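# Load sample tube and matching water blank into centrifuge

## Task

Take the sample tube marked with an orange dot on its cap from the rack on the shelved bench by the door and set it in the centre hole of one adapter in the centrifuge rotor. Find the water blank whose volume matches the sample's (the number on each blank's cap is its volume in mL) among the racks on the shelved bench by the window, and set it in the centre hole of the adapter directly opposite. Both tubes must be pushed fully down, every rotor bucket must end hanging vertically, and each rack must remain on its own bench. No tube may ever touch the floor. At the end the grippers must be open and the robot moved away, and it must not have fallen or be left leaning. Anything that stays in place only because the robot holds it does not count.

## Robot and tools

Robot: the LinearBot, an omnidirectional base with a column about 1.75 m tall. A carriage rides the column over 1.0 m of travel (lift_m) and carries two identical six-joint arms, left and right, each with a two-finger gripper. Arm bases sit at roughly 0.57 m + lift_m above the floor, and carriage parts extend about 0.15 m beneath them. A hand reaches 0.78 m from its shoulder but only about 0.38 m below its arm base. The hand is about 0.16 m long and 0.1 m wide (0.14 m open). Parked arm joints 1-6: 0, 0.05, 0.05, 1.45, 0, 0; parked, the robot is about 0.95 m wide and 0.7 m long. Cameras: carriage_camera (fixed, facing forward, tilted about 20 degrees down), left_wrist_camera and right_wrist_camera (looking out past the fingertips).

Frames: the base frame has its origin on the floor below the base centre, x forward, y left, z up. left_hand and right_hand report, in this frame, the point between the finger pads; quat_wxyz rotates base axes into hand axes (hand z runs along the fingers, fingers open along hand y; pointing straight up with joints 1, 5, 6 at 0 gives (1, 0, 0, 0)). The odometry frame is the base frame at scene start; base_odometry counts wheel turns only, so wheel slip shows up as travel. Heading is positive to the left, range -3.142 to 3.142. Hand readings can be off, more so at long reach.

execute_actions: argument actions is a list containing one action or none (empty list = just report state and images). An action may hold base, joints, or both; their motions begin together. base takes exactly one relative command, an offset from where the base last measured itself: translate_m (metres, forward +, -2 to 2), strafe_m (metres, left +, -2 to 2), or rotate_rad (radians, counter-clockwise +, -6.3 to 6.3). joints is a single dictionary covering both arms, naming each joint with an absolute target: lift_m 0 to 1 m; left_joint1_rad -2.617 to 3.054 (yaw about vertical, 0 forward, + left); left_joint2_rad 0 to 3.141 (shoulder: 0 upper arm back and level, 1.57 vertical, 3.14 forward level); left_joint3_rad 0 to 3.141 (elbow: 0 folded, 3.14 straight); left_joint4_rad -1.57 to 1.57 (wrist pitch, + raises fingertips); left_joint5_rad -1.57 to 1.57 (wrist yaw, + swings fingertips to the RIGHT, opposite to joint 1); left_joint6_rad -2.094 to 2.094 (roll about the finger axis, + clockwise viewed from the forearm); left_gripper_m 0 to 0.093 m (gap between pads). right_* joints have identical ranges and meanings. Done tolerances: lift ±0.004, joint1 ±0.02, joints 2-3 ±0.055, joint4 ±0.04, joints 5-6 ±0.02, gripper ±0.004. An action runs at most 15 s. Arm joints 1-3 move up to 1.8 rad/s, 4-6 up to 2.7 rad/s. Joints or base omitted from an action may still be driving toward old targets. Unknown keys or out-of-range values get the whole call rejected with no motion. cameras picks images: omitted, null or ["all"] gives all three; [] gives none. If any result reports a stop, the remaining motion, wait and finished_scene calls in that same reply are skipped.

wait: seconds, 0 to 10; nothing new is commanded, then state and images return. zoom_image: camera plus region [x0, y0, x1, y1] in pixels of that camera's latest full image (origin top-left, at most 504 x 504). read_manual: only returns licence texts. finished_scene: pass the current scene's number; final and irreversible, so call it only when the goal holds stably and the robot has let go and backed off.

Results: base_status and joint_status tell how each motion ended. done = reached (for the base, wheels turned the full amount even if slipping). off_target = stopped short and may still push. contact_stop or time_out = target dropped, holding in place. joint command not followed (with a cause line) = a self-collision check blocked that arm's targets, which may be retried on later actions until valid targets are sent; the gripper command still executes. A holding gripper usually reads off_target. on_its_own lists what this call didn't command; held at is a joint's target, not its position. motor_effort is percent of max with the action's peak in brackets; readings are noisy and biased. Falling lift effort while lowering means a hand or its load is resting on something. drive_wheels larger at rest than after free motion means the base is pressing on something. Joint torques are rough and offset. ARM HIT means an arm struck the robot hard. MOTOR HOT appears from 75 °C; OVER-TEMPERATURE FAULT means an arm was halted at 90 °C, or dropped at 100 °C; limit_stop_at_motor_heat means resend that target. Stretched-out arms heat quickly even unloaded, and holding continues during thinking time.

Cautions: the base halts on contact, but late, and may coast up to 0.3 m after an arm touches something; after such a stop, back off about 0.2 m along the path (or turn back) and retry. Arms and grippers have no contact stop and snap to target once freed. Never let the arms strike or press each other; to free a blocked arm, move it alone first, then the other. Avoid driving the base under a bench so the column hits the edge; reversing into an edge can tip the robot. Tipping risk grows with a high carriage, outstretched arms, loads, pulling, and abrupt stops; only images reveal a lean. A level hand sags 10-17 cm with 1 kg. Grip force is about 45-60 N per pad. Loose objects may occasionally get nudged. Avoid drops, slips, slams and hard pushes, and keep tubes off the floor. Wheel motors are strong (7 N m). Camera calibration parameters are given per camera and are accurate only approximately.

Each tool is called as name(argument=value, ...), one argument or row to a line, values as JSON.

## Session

execute_actions(
  actions=[],
)

Scene clock: 0.00 s.
Joint torques (N m, as the arm reports them, + toward a larger angle): no reading
base_odometry: x=+0.000 y=+0.000 heading=+0.000 (m, m, rad; odometry frame)
base_status: not commanded
joint_positions: lift_m=+0.299 left_joint1_rad=+0.004 left_joint2_rad=+0.066 left_joint3_rad=+0.024 left_joint4_rad=+1.448 left_joint5_rad=+0.026 left_joint6_rad=+0.022 left_gripper_m=+0.095 right_joint1_rad=-0.012 right_joint2_rad=+0.064 right_joint3_rad=+0.031 right_joint4_rad=+1.503 right_joint5_rad=+0.014 right_joint6_rad=+0.060 right_gripper_m=+0.094
joint_status: not commanded
motor_effort: lift_m=+37 drive_wheels=+2 (%)
left_hand: x=+0.3081 y=+0.3096 z=+1.3189 quat_wxyz=(+0.996, +0.014, +0.083, +0.012) (m; base frame)
right_hand: x=+0.2916 y=-0.3166 z=+1.3229 quat_wxyz=(+0.998, +0.009, +0.050, +0.024) (m; base frame)
pictures: carriage_camera, left_wrist_camera, right_wrist_camera
camera_calibration (this result's frames):
carriage_camera: T_world_to_cam=[[0.0297332, -0.99946, 0.0139688, -0.0251727], [-0.36271, -0.0238107, -0.931598, 1.28603], [0.931428, 0.0226328, -0.363222, 0.302284], [0, 0, 0, 1]] pos_world=[0.185648, -0.00137938, 1.30821]
left_wrist_camera: T_world_to_cam=[[0.0487403, -0.996236, -0.0716751, 0.386602], [0.668781, 0.0858507, -0.738486, 0.744701], [0.74186, -0.0119409, 0.670448, -0.984968], [0, 0, 0, 1]] pos_world=[0.213824, 0.309452, 1.23803]
right_wrist_camera: T_world_to_cam=[[0.0789818, -0.996698, -0.0188211, -0.31408], [0.716345, 0.0698753, -0.694238, 0.730853], [0.693261, 0.0413498, 0.719499, -1.02082], [0, 0, 0, 1]] pos_world=[0.20896, -0.321901, 1.23596]
Images, in order (width x height): carriage_camera 896x504, left_wrist_camera 896x504, right_wrist_camera 896x504.

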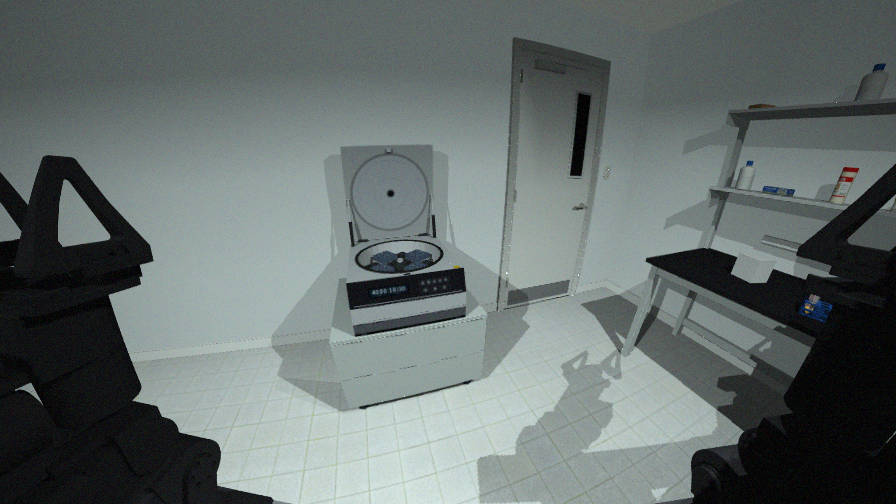

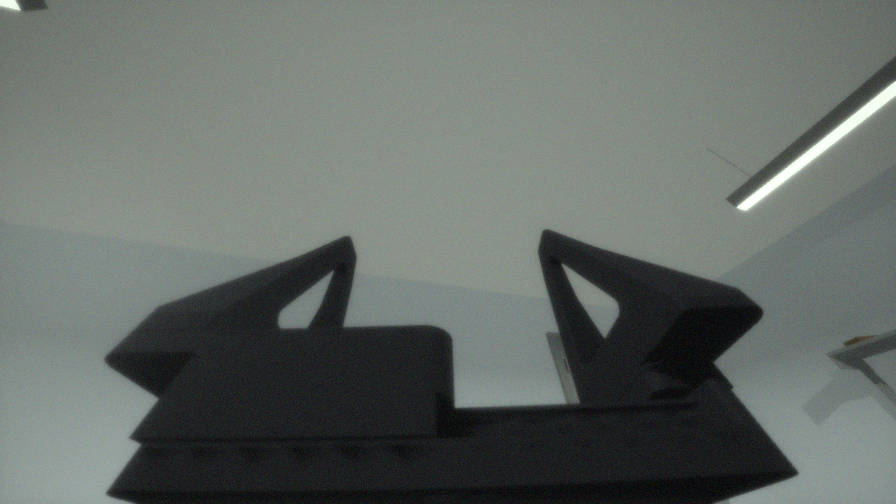

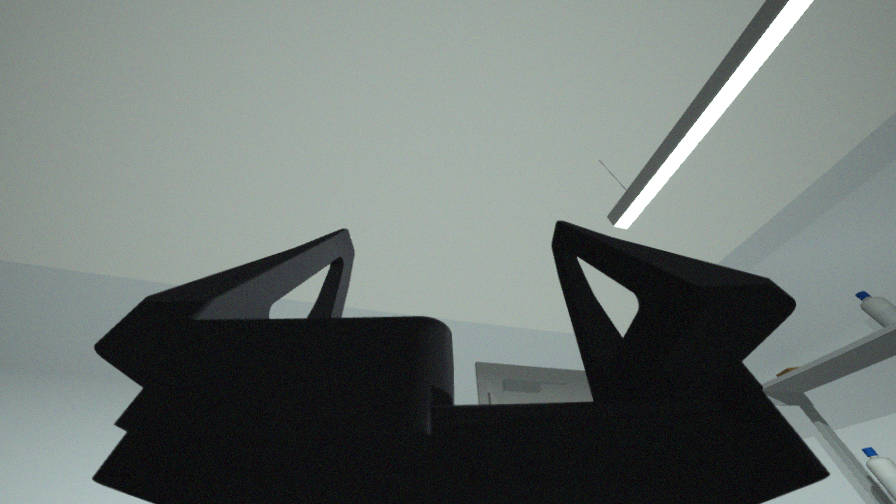

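zoom_image(
  camera="carriage_camera",
  region=[310, 220, 520, 420],
)

zoom_image(
  camera="carriage_camera",
  region=[600, 220, 860, 380],
)

Region (310, 220, 520, 420) of carriage_camera's 896x504 image, scaled by 2.400, with more detail than that image has; it fills the top 480 rows of this view, and the rest is white.

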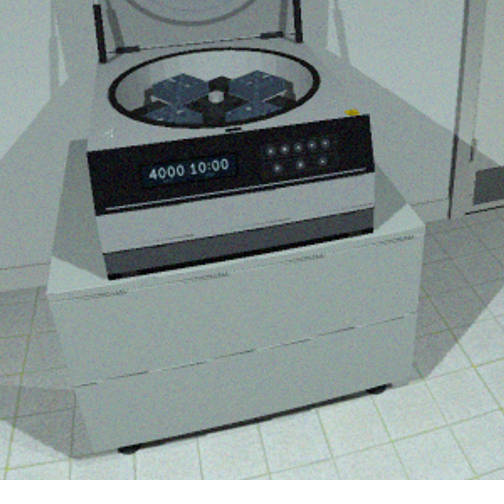

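Region (600, 220, 860, 380) of carriage_camera's 896x504 image, scaled by 1.938, with more detail than that image has; it fills the top 310 rows of this view, and the rest is white.

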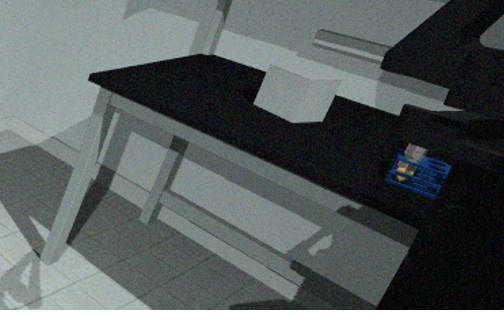

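execute_actions(
  actions=[
    {"base": {"rotate_rad": -1.24}, "joints": {"lift_m": 0.38, "left_joint1_rad": 0.0, "left_joint2_rad": 1.79, "left_joint3_rad": 1.135, "left_joint4_rad": -0.891, "left_joint5_rad": 0, "left_joint6_rad": 0, "left_gripper_m": 0.055}},
  ],
  cameras=["carriage_camera"],
)

Scene clock: 47.10 s.
Joint torques (N m, as the arm reports them, + toward a larger angle): left_arm=[-0.02 -8.54  8.53  0.44  0.   -0.06] | right_arm=[-0.07  5.01  5.29 -0.2   0.02  0.02]
base_odometry: x=+0.000 y=+0.000 heading=-1.240 (m, m, rad; odometry frame)
base_status: done
joint_positions: lift_m=+0.380 left_joint1_rad=+0.004 left_joint2_rad=+1.791 left_joint3_rad=+1.107 left_joint4_rad=-0.879 left_joint5_rad=-0.001 left_joint6_rad=+0.003 left_gripper_m=+0.055 right_joint1_rad=-0.012 right_joint2_rad=+0.064 right_joint3_rad=+0.031 right_joint4_rad=+1.503 right_joint5_rad=+0.014 right_joint6_rad=+0.060 right_gripper_m=+0.094
joint_status: all done
motor_effort: lift_m=+40(48) drive_wheels=+4(12) (%)
left_hand: x=+0.5711 y=+0.3152 z=+0.9938 quat_wxyz=(+0.004, +0.000, +1.000, +0.001) (m; base frame)
right_hand: x=+0.2918 y=-0.3167 z=+1.4037 quat_wxyz=(+0.998, +0.009, +0.050, +0.024) (m; base frame)
pictures: carriage_camera
camera_calibration (this result's frames):
carriage_camera: T_world_to_cam=[[0.0297332, -0.99946, 0.0139688, -0.0263019], [-0.36271, -0.0238107, -0.931598, 1.36134], [0.931428, 0.0226328, -0.363222, 0.331647], [0, 0, 0, 1]] pos_world=[0.185648, -0.00137938, 1.38905]
Images, in order (width x height): carriage_camera 896x504.

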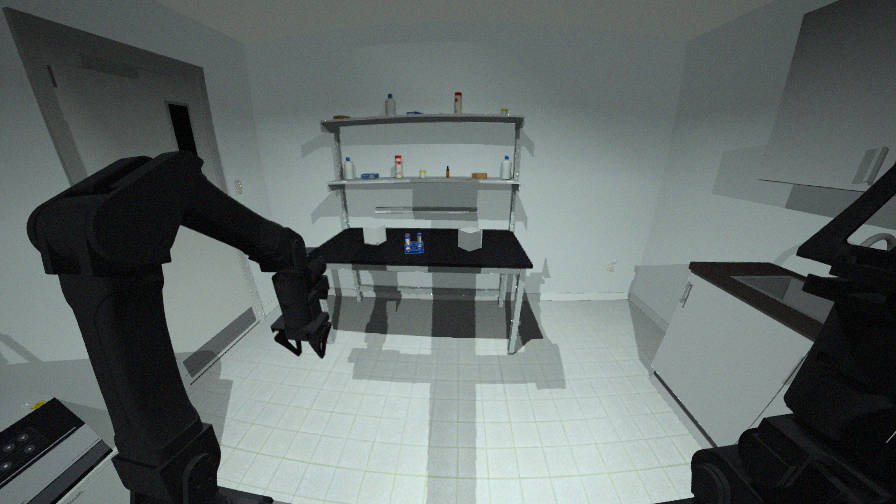

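zoom_image(
  camera="carriage_camera",
  region=[300, 210, 550, 370],
)

zoom_image(
  camera="carriage_camera",
  region=[385, 220, 445, 265],
)

Region (300, 210, 550, 370) of carriage_camera's 896x504 image, scaled by 2.016, with more detail than that image has; it fills the top 323 rows of this view, and the rest is white.

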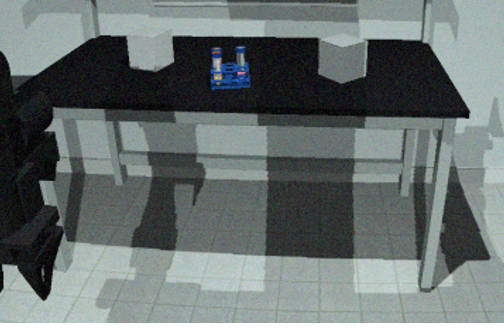

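Region (385, 220, 445, 265) of carriage_camera's 896x504 image, scaled by 8.400, with more detail than that image has; it fills the top 378 rows of this view, and the rest is white.

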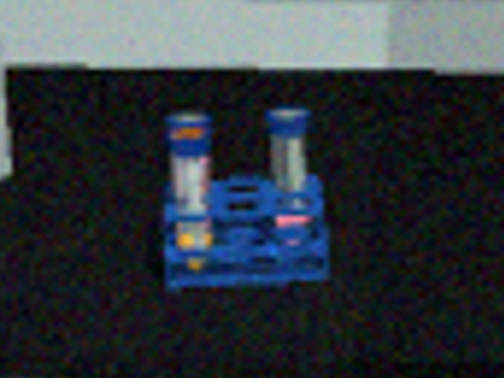

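execute_actions(
  actions=[
    {"base": {"translate_m": 1.18}, "joints": {"lift_m": 0.36, "left_joint3_rad": 1.11, "left_joint4_rad": -0.888}},
  ],
  cameras=["carriage_camera", "left_wrist_camera"],
)

Scene clock: 60.80 s.
Joint torques (N m, as the arm reports them, + toward a larger angle): left_arm=[-0.09 -8.62  6.51  0.49  0.01 -0.07] | right_arm=[-0.18  5.06  5.15 -0.18  0.02  0.05]
base_odometry: x=+0.383 y=-1.116 heading=-1.240 (m, m, rad; odometry frame)
base_status: done
joint_positions: lift_m=+0.360 left_joint1_rad=+0.004 left_joint2_rad=+1.791 left_joint3_rad=+1.107 left_joint4_rad=-0.886 left_joint5_rad=-0.001 left_joint6_rad=+0.003 left_gripper_m=+0.055 right_joint1_rad=-0.012 right_joint2_rad=+0.064 right_joint3_rad=+0.031 right_joint4_rad=+1.503 right_joint5_rad=+0.014 right_joint6_rad=+0.060 right_gripper_m=+0.094
joint_status: all done
motor_effort: lift_m=+34(34) drive_wheels=-3(21) (%)
left_hand: x=+0.5695 y=+0.3152 z=+0.9742 quat_wxyz=(+0.001, +0.000, +1.000, +0.001) (m; base frame)
right_hand: x=+0.2916 y=-0.3166 z=+1.3842 quat_wxyz=(+0.998, +0.009, +0.050, +0.024) (m; base frame)
pictures: carriage_camera, left_wrist_camera
camera_calibration (this result's frames):
carriage_camera: T_world_to_cam=[[0.0297332, -0.99946, 0.0139688, -0.0260287], [-0.36271, -0.0238107, -0.931598, 1.34312], [0.931428, 0.0226328, -0.363222, 0.324544], [0, 0, 0, 1]] pos_world=[0.185648, -0.00137938, 1.36949]
left_wrist_camera: T_world_to_cam=[[-0.0337371, -0.998775, 0.0361994, 0.297415], [-0.783764, 0.048914, 0.619129, -0.168842], [-0.620141, -0.00748414, -0.784454, 1.24389], [0, 0, 0, 1]] pos_world=[0.649087, 0.314619, 1.06954]
Images, in order (width x height): carriage_camera 896x504, left_wrist_camera 896x504.

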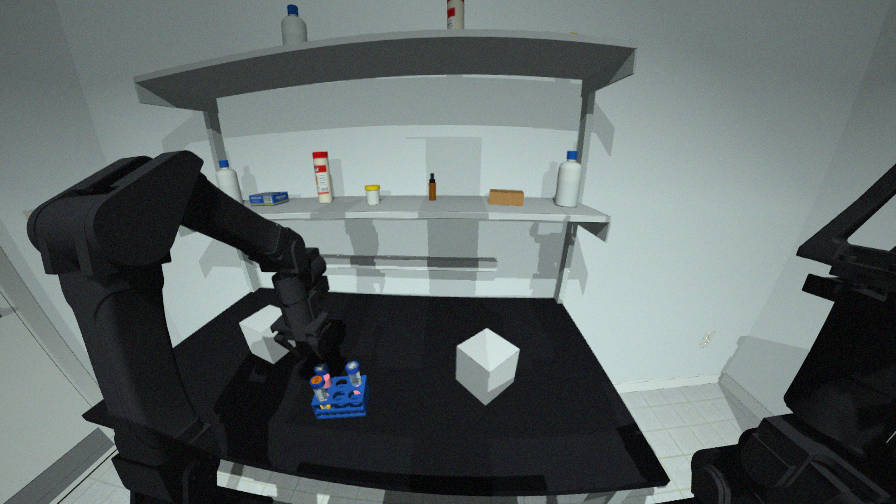

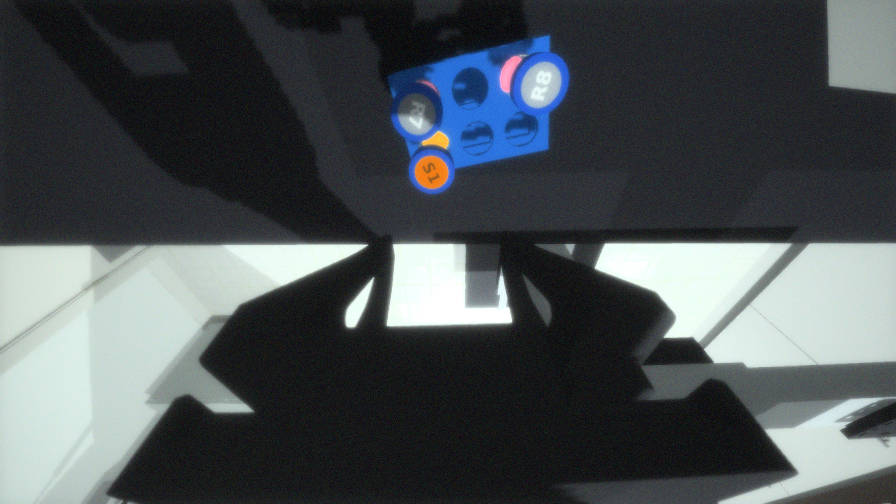

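zoom_image(
  camera="left_wrist_camera",
  region=[340, 30, 600, 330],
)

zoom_image(
  camera="carriage_camera",
  region=[295, 350, 385, 430],
)

Region (340, 30, 600, 330) of left_wrist_camera's 896x504 image, scaled by 1.680, with more detail than that image has; it fills the left 437 columns of this view, and the rest is white.

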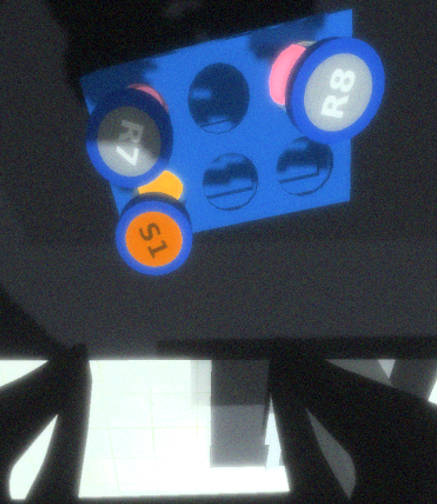

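Region (295, 350, 385, 430) of carriage_camera's 896x504 image, scaled by 5.600, with more detail than that image has.

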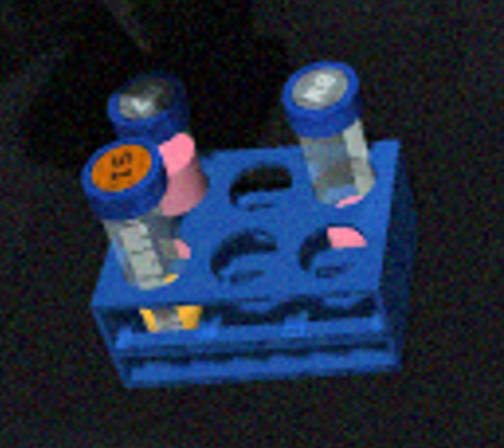

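execute_actions(
  actions=[
    {"base": {"translate_m": 0.006}, "joints": {"lift_m": 0.29, "left_joint1_rad": 0.04}},
  ],
  cameras=["left_wrist_camera"],
)

zoom_image(
  camera="left_wrist_camera",
  region=[340, 100, 600, 340],
)

Scene clock: 77.57 s.
Joint torques (N m, as the arm reports them, + toward a larger angle): left_arm=[ 0.35 -8.54  6.56  0.49  0.   -0.07] | right_arm=[-0.1   5.17  5.15 -0.2   0.03  0.05]
base_odometry: x=+0.385 y=-1.122 heading=-1.241 (m, m, rad; odometry frame)
base_status: done
joint_positions: lift_m=+0.290 left_joint1_rad=+0.038 left_joint2_rad=+1.793 left_joint3_rad=+1.107 left_joint4_rad=-0.888 left_joint5_rad=-0.001 left_joint6_rad=+0.003 left_gripper_m=+0.055 right_joint1_rad=-0.012 right_joint2_rad=+0.064 right_joint3_rad=+0.031 right_joint4_rad=+1.502 right_joint5_rad=+0.014 right_joint6_rad=+0.060 right_gripper_m=+0.094
joint_status: all done
motor_effort: lift_m=+34(34) drive_wheels=+5(14) (%)
left_hand: x=+0.5687 y=+0.3257 z=+0.9037 quat_wxyz=(-0.001, -0.018, +1.000, +0.000) (m; base frame)
right_hand: x=+0.2919 y=-0.3167 z=+1.3141 quat_wxyz=(+0.998, +0.009, +0.050, +0.024) (m; base frame)
pictures: left_wrist_camera
camera_calibration (this result's frames):
left_wrist_camera: T_world_to_cam=[[0.00107268, -0.999325, 0.0367083, 0.290375], [-0.78287, 0.0220002, 0.621796, -0.120518], [-0.622184, -0.0294049, -0.782318, 1.19451], [0, 0, 0, 1]] pos_world=[0.648543, 0.327955, 0.998765]
Images, in order (width x height): left_wrist_camera 896x504.

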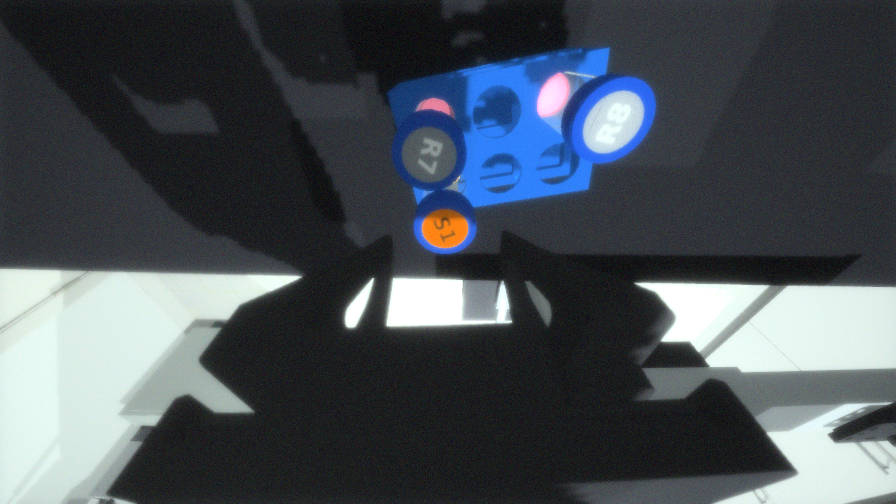

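Region (340, 100, 600, 340) of left_wrist_camera's 896x504 image, scaled by 1.938, with more detail than that image has; it fills the top 465 rows of this view, and the rest is white.

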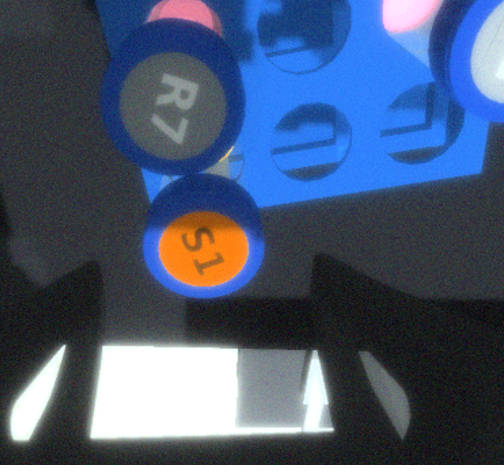

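execute_actions(
  actions=[
    {"joints": {"lift_m": 0.258}},
  ],
  cameras=["left_wrist_camera"],
)

Scene clock: 81.43 s.
Joint torques (N m, as the arm reports them, + toward a larger angle): left_arm=[ 0.34 -8.85  6.65  0.52 -0.01 -0.06] | right_arm=[-0.08  5.05  5.23 -0.2   0.04  0.04]
base_odometry: x=+0.385 y=-1.122 heading=-1.241 (m, m, rad; odometry frame)
base_status: not commanded
joint_positions: lift_m=+0.258 left_joint1_rad=+0.038 left_joint2_rad=+1.793 left_joint3_rad=+1.107 left_joint4_rad=-0.888 left_joint5_rad=-0.001 left_joint6_rad=+0.003 left_gripper_m=+0.055 right_joint1_rad=-0.012 right_joint2_rad=+0.064 right_joint3_rad=+0.031 right_joint4_rad=+1.502 right_joint5_rad=+0.014 right_joint6_rad=+0.060 right_gripper_m=+0.094
joint_status: all done
motor_effort: lift_m=+34(34) drive_wheels=+2(8) (%)
left_hand: x=+0.5685 y=+0.3257 z=+0.8715 quat_wxyz=(-0.002, -0.018, +1.000, +0.000) (m; base frame)
right_hand: x=+0.2919 y=-0.3167 z=+1.2821 quat_wxyz=(+0.998, +0.009, +0.050, +0.024) (m; base frame)
pictures: left_wrist_camera
camera_calibration (this result's frames):
left_wrist_camera: T_world_to_cam=[[0.00111469, -0.999324, 0.0367509, 0.291488], [-0.782159, 0.0220275, 0.62269, -0.101837], [-0.623078, -0.0294391, -0.781605, 1.16913], [0, 0, 0, 1]] pos_world=[0.648484, 0.327953, 0.966501]
Images, in order (width x height): left_wrist_camera 896x504.

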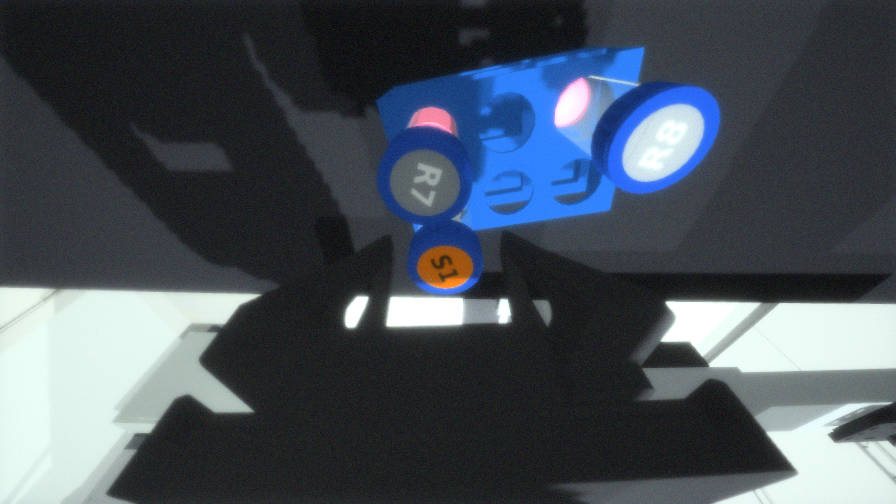

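execute_actions(
  actions=[
    {"joints": {"left_gripper_m": 0.02}},
  ],
  cameras=[],
)

execute_actions(
  actions=[
    {"joints": {"lift_m": 0.39, "left_gripper_m": 0.02}},
  ],
  cameras=["carriage_camera", "left_wrist_camera"],
)

Scene clock: 86.00 s.
Joint torques (N m, as the arm reports them, + toward a larger angle): left_arm=[ 0.31 -8.75  6.57  0.49  0.01 -0.06] | right_arm=[-0.14  5.14  5.31 -0.2   0.03  0.04]
base_odometry: x=+0.385 y=-1.122 heading=-1.241 (m, m, rad; odometry frame)
base_status: not commanded
joint_positions: lift_m=+0.258 left_joint1_rad=+0.038 left_joint2_rad=+1.793 left_joint3_rad=+1.107 left_joint4_rad=-0.888 left_joint5_rad=-0.001 left_joint6_rad=+0.003 left_gripper_m=+0.033 right_joint1_rad=-0.012 right_joint2_rad=+0.064 right_joint3_rad=+0.031 right_joint4_rad=+1.502 right_joint5_rad=+0.014 right_joint6_rad=+0.060 right_gripper_m=+0.094
joint_status: left_gripper_m off_target (ended at +0.033, target +0.020)
motor_effort: lift_m=+34(35) drive_wheels=-6(4) (%)
left_hand: x=+0.5685 y=+0.3257 z=+0.8715 quat_wxyz=(-0.002, -0.018, +1.000, +0.000) (m; base frame)
right_hand: x=+0.2919 y=-0.3167 z=+1.2821 quat_wxyz=(+0.998, +0.009, +0.050, +0.024) (m; base frame)
pictures: none
No camera images: the call's "cameras" was empty. Leave "cameras" out to get every camera's image.

Scene clock: 87.07 s.
Joint torques (N m, as the arm reports them, + toward a larger angle): left_arm=[ 0.34 -8.73  6.6   0.5   0.   -0.06] | right_arm=[-0.04  5.12  5.25 -0.21  0.01  0.02]
base_odometry: x=+0.385 y=-1.122 heading=-1.241 (m, m, rad; odometry frame)
base_status: not commanded
joint_positions: lift_m=+0.390 left_joint1_rad=+0.038 left_joint2_rad=+1.793 left_joint3_rad=+1.107 left_joint4_rad=-0.888 left_joint5_rad=-0.001 left_joint6_rad=+0.003 left_gripper_m=+0.033 right_joint1_rad=-0.012 right_joint2_rad=+0.064 right_joint3_rad=+0.031 right_joint4_rad=+1.502 right_joint5_rad=+0.014 right_joint6_rad=+0.060 right_gripper_m=+0.094
joint_status: left_gripper_m off_target (ended at +0.033, target +0.020); the others done
motor_effort: lift_m=+39(49) drive_wheels=-4(1) (%)
left_hand: x=+0.5686 y=+0.3257 z=+1.0031 quat_wxyz=(-0.001, -0.018, +1.000, +0.000) (m; base frame)
right_hand: x=+0.2919 y=-0.3167 z=+1.4137 quat_wxyz=(+0.998, +0.009, +0.050, +0.024) (m; base frame)
pictures: carriage_camera, left_wrist_camera
camera_calibration (this result's frames):
carriage_camera: T_world_to_cam=[[0.0297332, -0.99946, 0.0139688, -0.0264416], [-0.36271, -0.0238107, -0.931598, 1.37066], [0.931428, 0.0226328, -0.363222, 0.33528], [0, 0, 0, 1]] pos_world=[0.185648, -0.00137938, 1.39905]
left_wrist_camera: T_world_to_cam=[[0.00110068, -0.999324, 0.0367367, 0.286678], [-0.782396, 0.0220184, 0.622392, -0.183261], [-0.62278, -0.0294277, -0.781843, 1.2721], [0, 0, 0, 1]] pos_world=[0.648541, 0.327955, 1.09811]
Images, in order (width x height): carriage_camera 896x504, left_wrist_camera 896x504.

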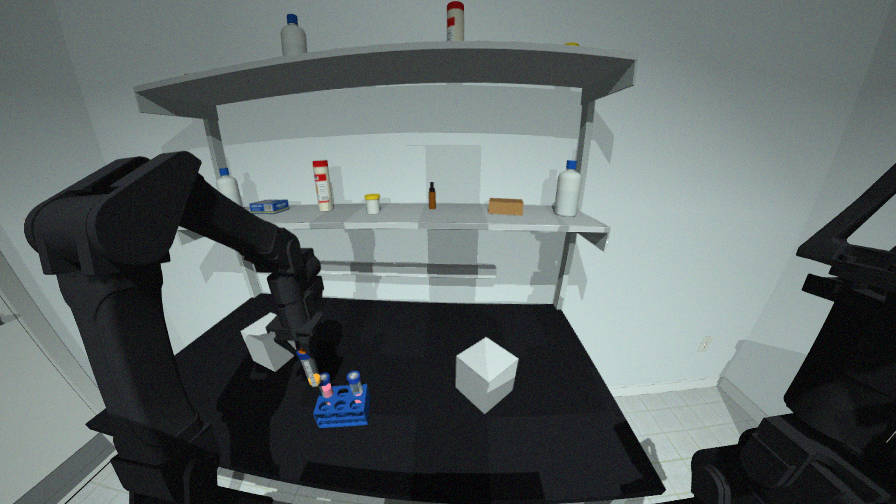

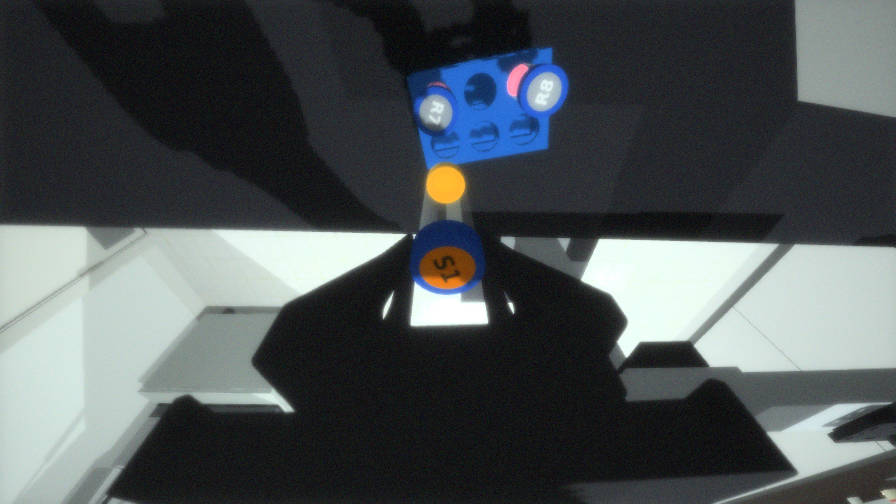

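zoom_image(
  camera="carriage_camera",
  region=[280, 335, 350, 400],
)

zoom_image(
  camera="left_wrist_camera",
  region=[390, 150, 510, 300],
)

Region (280, 335, 350, 400) of carriage_camera's 896x504 image, scaled by 7.200, with more detail than that image has; it fills the top 468 rows of this view, and the rest is white.

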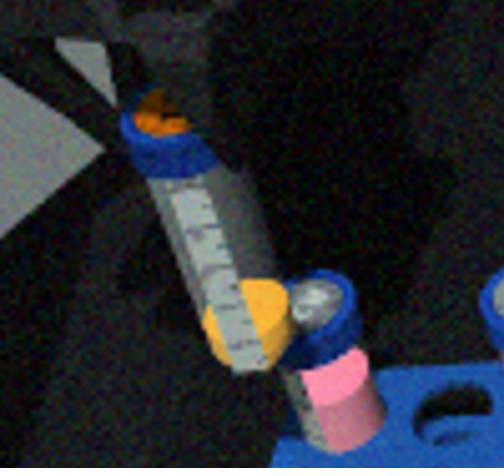

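Region (390, 150, 510, 300) of left_wrist_camera's 896x504 image, scaled by 3.360, with more detail than that image has; it fills the left 403 columns of this view, and the rest is white.

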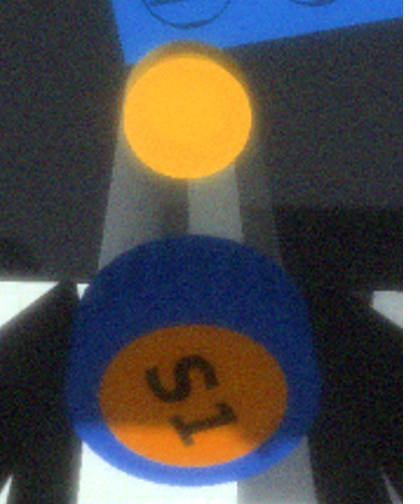

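execute_actions(
  actions=[
    {"base": {"translate_m": -1.2}, "joints": {"left_joint1_rad": -0.7, "left_joint2_rad": 1.55, "left_joint3_rad": 1.55, "left_joint4_rad": -1.55, "left_joint6_rad": -0.87, "left_gripper_m": 0.02}},
  ],
  cameras=["carriage_camera", "left_wrist_camera"],
)

Scene clock: 106.90 s.
Joint torques (N m, as the arm reports them, + toward a larger angle): left_arm=[ 0.03 -5.53  8.38  0.43 -0.1  -0.08] | right_arm=[-0.16  5.09  5.28 -0.21  0.03  0.03]
base_odometry: x=-0.003 y=+0.014 heading=-1.241 (m, m, rad; odometry frame)
base_status: done
joint_positions: lift_m=+0.390 left_joint1_rad=-0.698 left_joint2_rad=+1.543 left_joint3_rad=+1.527 left_joint4_rad=-1.543 left_joint5_rad=+0.001 left_joint6_rad=-0.865 left_gripper_m=+0.033 right_joint1_rad=-0.012 right_joint2_rad=+0.064 right_joint3_rad=+0.031 right_joint4_rad=+1.502 right_joint5_rad=+0.014 right_joint6_rad=+0.060 right_gripper_m=+0.094
joint_status: left_gripper_m off_target (ended at +0.033, target +0.020); the others done
motor_effort: lift_m=+40(40) drive_wheels=-6(19) (%)
left_hand: x=+0.4637 y=+0.1457 z=+1.1743 quat_wxyz=(+0.004, -0.083, +0.996, -0.005) (m; base frame)
right_hand: x=+0.2920 y=-0.3167 z=+1.4137 quat_wxyz=(+0.998, +0.009, +0.051, +0.024) (m; base frame)
pictures: carriage_camera, left_wrist_camera
camera_calibration (this result's frames):
carriage_camera: T_world_to_cam=[[0.0297332, -0.99946, 0.0139688, -0.0264416], [-0.36271, -0.0238107, -0.931598, 1.37066], [0.931428, 0.0226328, -0.363222, 0.33528], [0, 0, 0, 1]] pos_world=[0.185648, -0.00137938, 1.39905]
left_wrist_camera: T_world_to_cam=[[0.132153, -0.990129, 0.0466991, 0.0267967], [-0.785337, -0.0758414, 0.614405, -0.342898], [-0.604799, -0.11787, -0.787607, 1.3467], [0, 0, 0, 1]] pos_world=[0.54165, 0.159262, 1.2701]
Images, in order (width x height): carriage_camera 896x504, left_wrist_camera 896x504.

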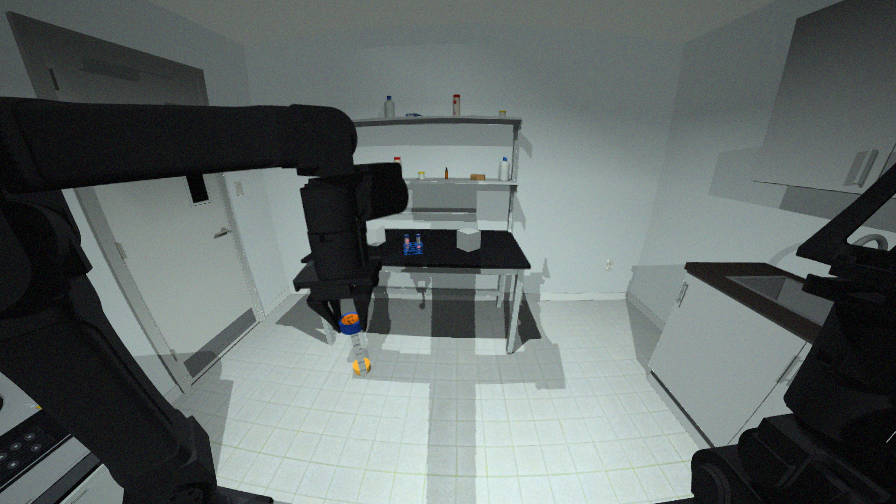

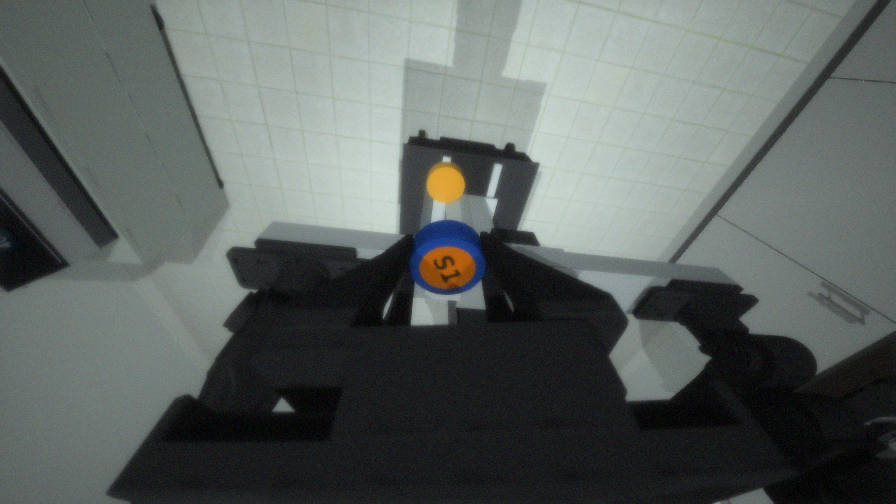

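zoom_image(
  camera="carriage_camera",
  region=[325, 305, 395, 385],
)

execute_actions(
  actions=[
    {"base": {"rotate_rad": 3.1416}, "joints": {"left_joint1_rad": 0.0, "left_joint2_rad": 1.15, "left_joint3_rad": 1.13, "left_joint4_rad": -1.55, "left_joint6_rad": -0.6, "left_gripper_m": 0.02}},
  ],
  cameras=["carriage_camera"],
)

Region (325, 305, 395, 385) of carriage_camera's 896x504 image, scaled by 6.300, with more detail than that image has; it fills the left 441 columns of this view, and the rest is white.

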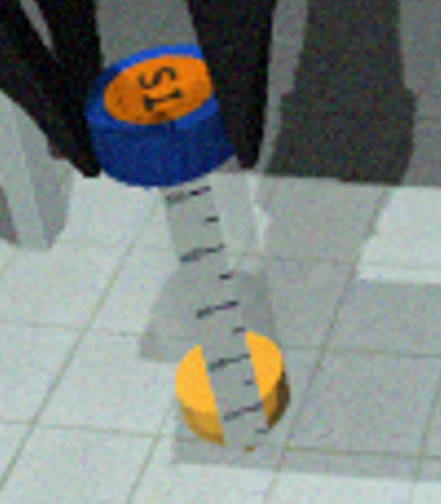

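Scene clock: 115.63 s.
Joint torques (N m, as the arm reports them, + toward a larger angle): left_arm=[ 0.37 -3.7   4.98  0.46 -0.06  0.01] | right_arm=[-0.15  5.08  5.17 -0.19  0.03  0.04]
base_odometry: x=-0.003 y=+0.014 heading=+1.900 (m, m, rad; odometry frame)
base_status: done
joint_positions: lift_m=+0.390 left_joint1_rad=-0.004 left_joint2_rad=+1.166 left_joint3_rad=+1.152 left_joint4_rad=-1.543 left_joint5_rad=+0.000 left_joint6_rad=-0.604 left_gripper_m=+0.033 right_joint1_rad=-0.012 right_joint2_rad=+0.064 right_joint3_rad=+0.031 right_joint4_rad=+1.501 right_joint5_rad=+0.014 right_joint6_rad=+0.060 right_gripper_m=+0.094
joint_status: left_gripper_m off_target (ended at +0.033, target +0.020); the others done
motor_effort: lift_m=+39(40) drive_wheels=+6(14) (%)
left_hand: x=+0.4289 y=+0.3134 z=+1.1535 quat_wxyz=(+0.006, -0.296, +0.955, -0.002) (m; base frame)
right_hand: x=+0.2923 y=-0.3167 z=+1.4136 quat_wxyz=(+0.998, +0.009, +0.051, +0.024) (m; base frame)
pictures: carriage_camera
camera_calibration (this result's frames):
carriage_camera: T_world_to_cam=[[0.0297332, -0.99946, 0.0139688, -0.0264416], [-0.36271, -0.0238107, -0.931598, 1.37066], [0.931428, 0.0226328, -0.363222, 0.33528], [0, 0, 0, 1]] pos_world=[0.185648, -0.00137938, 1.39905]
Images, in order (width x height): carriage_camera 896x504.

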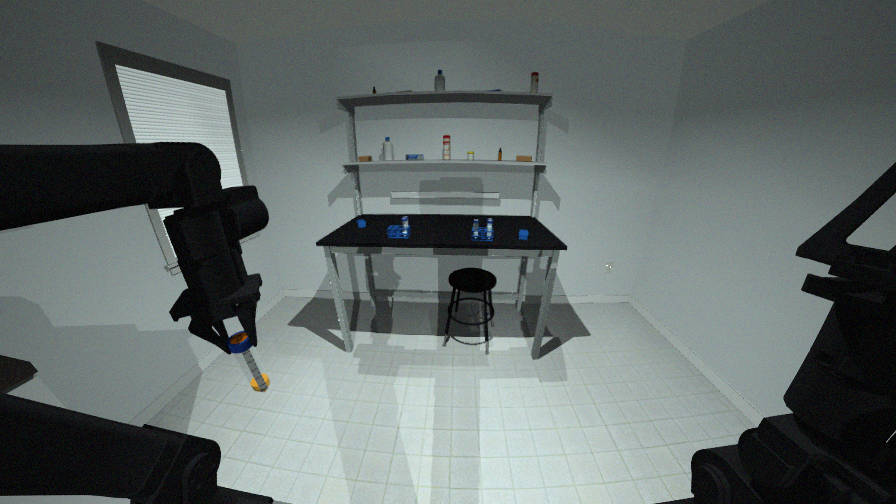

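zoom_image(
  camera="carriage_camera",
  region=[310, 200, 580, 370],
)

zoom_image(
  camera="carriage_camera",
  region=[380, 205, 510, 250],
)

Region (310, 200, 580, 370) of carriage_camera's 896x504 image, scaled by 1.867, with more detail than that image has; it fills the top 317 rows of this view, and the rest is white.

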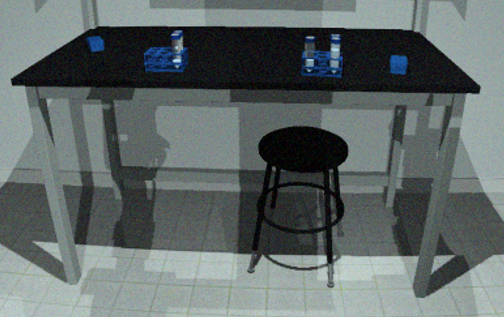

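Region (380, 205, 510, 250) of carriage_camera's 896x504 image, scaled by 3.877, with more detail than that image has; it fills the top 174 rows of this view, and the rest is white.

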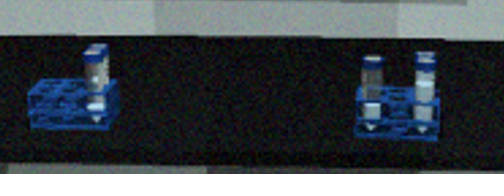

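zoom_image(
  camera="carriage_camera",
  region=[384, 210, 420, 244],
)

zoom_image(
  camera="carriage_camera",
  region=[464, 212, 500, 246],
)

Region (384, 210, 420, 244) of carriage_camera's 896x504 image, scaled by 14.000, with more detail than that image has.

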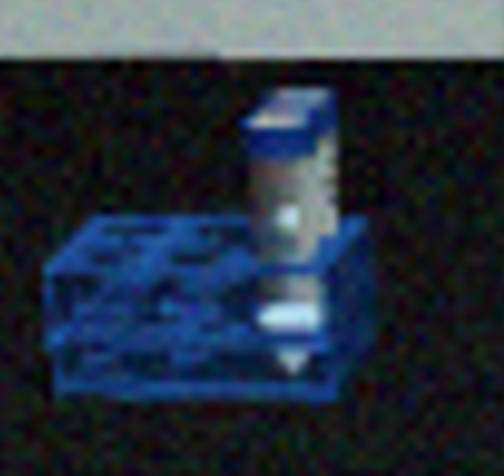

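Region (464, 212, 500, 246) of carriage_camera's 896x504 image, scaled by 14.000, with more detail than that image has.

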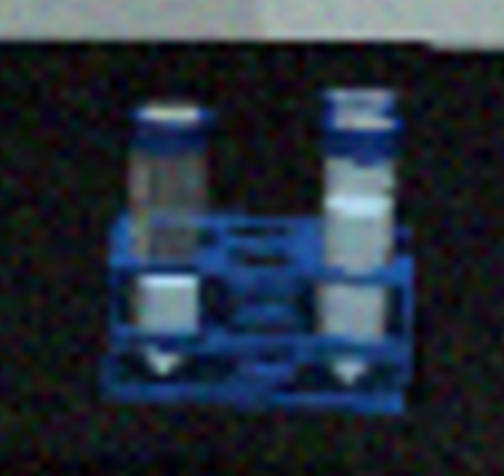

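execute_actions(
  actions=[
    {"base": {"rotate_rad": 0.35}, "joints": {"lift_m": 0.505, "right_joint1_rad": 0.09, "right_joint2_rad": 1.79, "right_joint3_rad": 1.135, "right_joint4_rad": -0.891, "right_joint5_rad": 0, "right_joint6_rad": 0.44, "right_gripper_m": 0.055, "left_gripper_m": 0.02}},
  ],
  cameras=["carriage_camera"],
)

Scene clock: 159.67 s.
Joint torques (N m, as the arm reports them, + toward a larger angle): left_arm=[ 0.41 -3.59  4.92  0.46 -0.05  0.01] | right_arm=[ 0.24 -9.33  6.74  0.45  0.03  0.13]
base_odometry: x=-0.003 y=+0.014 heading=+2.250 (m, m, rad; odometry frame)
base_status: done
joint_positions: lift_m=+0.505 left_joint1_rad=-0.004 left_joint2_rad=+1.165 left_joint3_rad=+1.152 left_joint4_rad=-1.545 left_joint5_rad=+0.000 left_joint6_rad=-0.604 left_gripper_m=+0.033 right_joint1_rad=+0.086 right_joint2_rad=+1.778 right_joint3_rad=+1.119 right_joint4_rad=-0.880 right_joint5_rad=+0.004 right_joint6_rad=+0.431 right_gripper_m=+0.055
joint_status: left_gripper_m off_target (ended at +0.033, target +0.020); the others done
motor_effort: lift_m=+37(48) drive_wheels=+4(10) (%)
left_hand: x=+0.4284 y=+0.3134 z=+1.2688 quat_wxyz=(+0.006, -0.296, +0.955, -0.002) (m; base frame)
right_hand: x=+0.5751 y=-0.2879 z=+1.1254 quat_wxyz=(+0.016, +0.172, +0.985, +0.002) (m; base frame)
pictures: carriage_camera
camera_calibration (this result's frames):
carriage_camera: T_world_to_cam=[[0.0297332, -0.99946, 0.0139688, -0.0280492], [-0.36271, -0.0238107, -0.931598, 1.47786], [0.931428, 0.0226328, -0.363222, 0.37708], [0, 0, 0, 1]] pos_world=[0.185648, -0.00137938, 1.51413]
Images, in order (width x height): carriage_camera 896x504.

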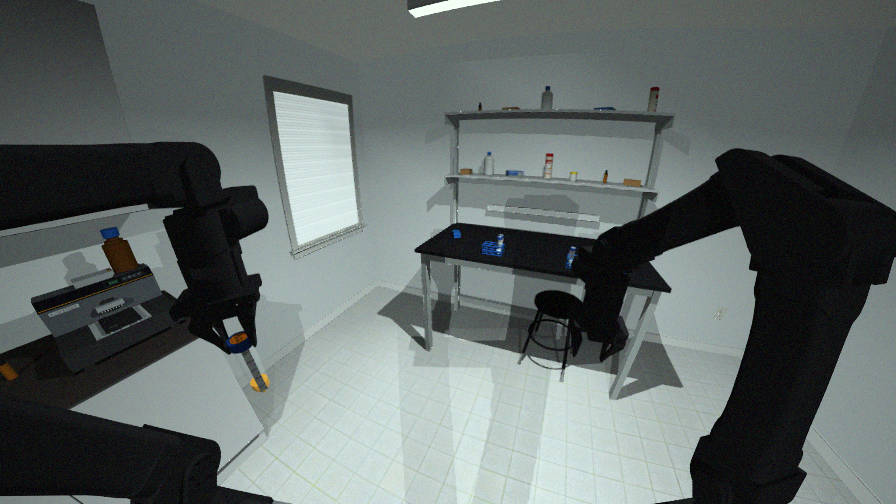

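zoom_image(
  camera="carriage_camera",
  region=[470, 225, 520, 265],
)

Region (470, 225, 520, 265) of carriage_camera's 896x504 image, scaled by 10.080, with more detail than that image has; it fills the top 403 rows of this view, and the rest is white.

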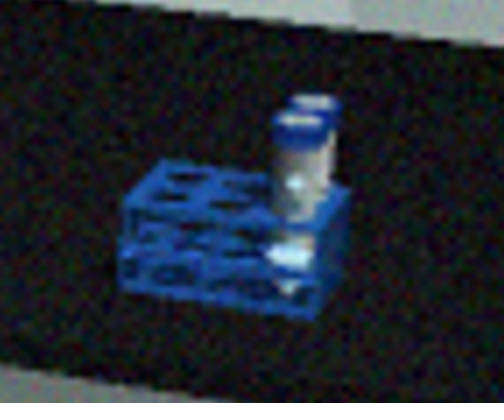

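execute_actions(
  actions=[
    {"base": {"translate_m": 1.12}, "joints": {"right_joint1_rad": 0.128, "right_joint2_rad": 1.78, "right_joint3_rad": 1.122, "right_joint4_rad": -0.914, "right_joint6_rad": 0.48, "left_gripper_m": 0.02}},
  ],
  cameras=["carriage_camera", "right_wrist_camera"],
)

Scene clock: 173.37 s.
Joint torques (N m, as the arm reports them, + toward a larger angle): left_arm=[ 0.4  -3.61  4.9   0.48 -0.05  0.  ] | right_arm=[  0.13 -10.18   5.9    0.41   0.06   0.14]
base_odometry: x=-0.708 y=+0.885 heading=+2.250 (m, m, rad; odometry frame)
base_status: done
joint_positions: lift_m=+0.505 left_joint1_rad=-0.004 left_joint2_rad=+1.165 left_joint3_rad=+1.152 left_joint4_rad=-1.546 left_joint5_rad=+0.000 left_joint6_rad=-0.604 left_gripper_m=+0.033 right_joint1_rad=+0.126 right_joint2_rad=+1.778 right_joint3_rad=+1.119 right_joint4_rad=-0.904 right_joint5_rad=+0.004 right_joint6_rad=+0.471 right_gripper_m=+0.055
joint_status: left_gripper_m off_target (ended at +0.033, target +0.020); the others done
motor_effort: lift_m=+38(38) drive_wheels=-5(18) (%)
left_hand: x=+0.4280 y=+0.3134 z=+1.2688 quat_wxyz=(+0.006, -0.296, +0.955, -0.002) (m; base frame)
right_hand: x=+0.5679 y=-0.2760 z=+1.1253 quat_wxyz=(+0.004, +0.172, +0.985, -0.001) (m; base frame)
pictures: carriage_camera, right_wrist_camera
camera_calibration (this result's frames):
carriage_camera: T_world_to_cam=[[0.0297332, -0.99946, 0.0139688, -0.0280492], [-0.36271, -0.0238107, -0.931598, 1.47786], [0.931428, 0.0226328, -0.363222, 0.37708], [0, 0, 0, 1]] pos_world=[0.185648, -0.00137938, 1.51413]
right_wrist_camera: T_world_to_cam=[[-0.368266, -0.929708, -0.00479778, -0.0423903], [-0.735359, 0.288117, 0.613381, -0.193884], [-0.568883, 0.229415, -0.789772, 1.3952], [0, 0, 0, 1]] pos_world=[0.63552, -0.303629, 1.22061]
Images, in order (width x height): carriage_camera 896x504, right_wrist_camera 896x504.

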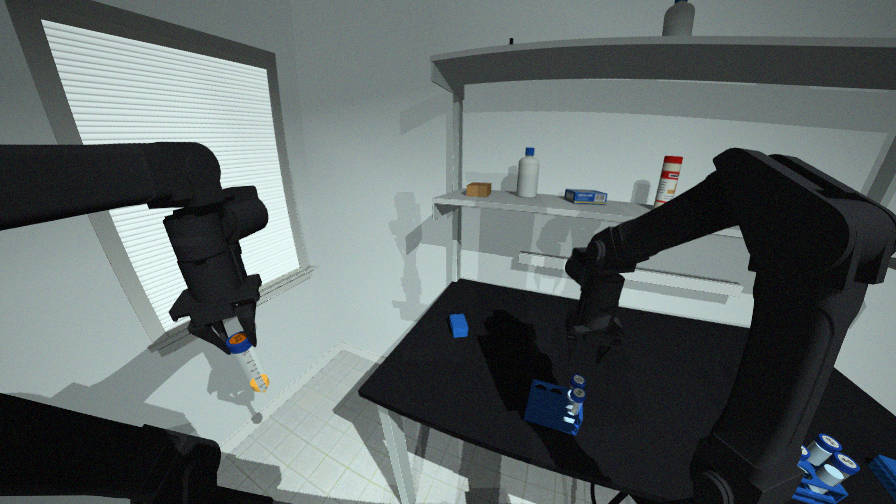

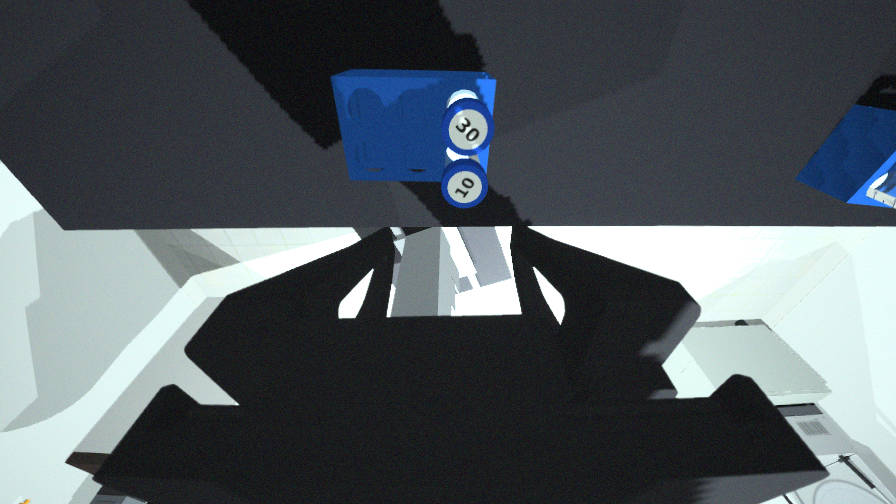

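zoom_image(
  camera="right_wrist_camera",
  region=[330, 60, 590, 330],
)

Region (330, 60, 590, 330) of right_wrist_camera's 896x504 image, scaled by 1.867, with more detail than that image has; it fills the left 485 columns of this view, and the rest is white.

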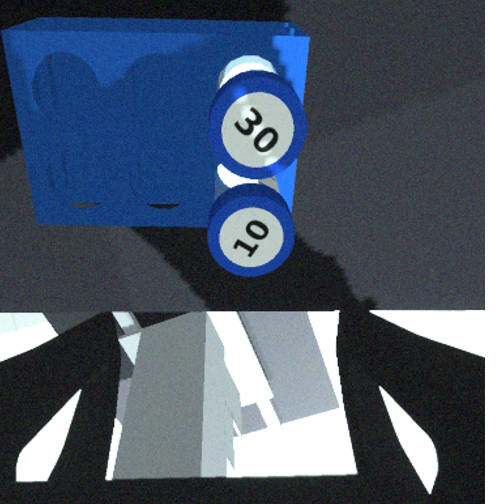

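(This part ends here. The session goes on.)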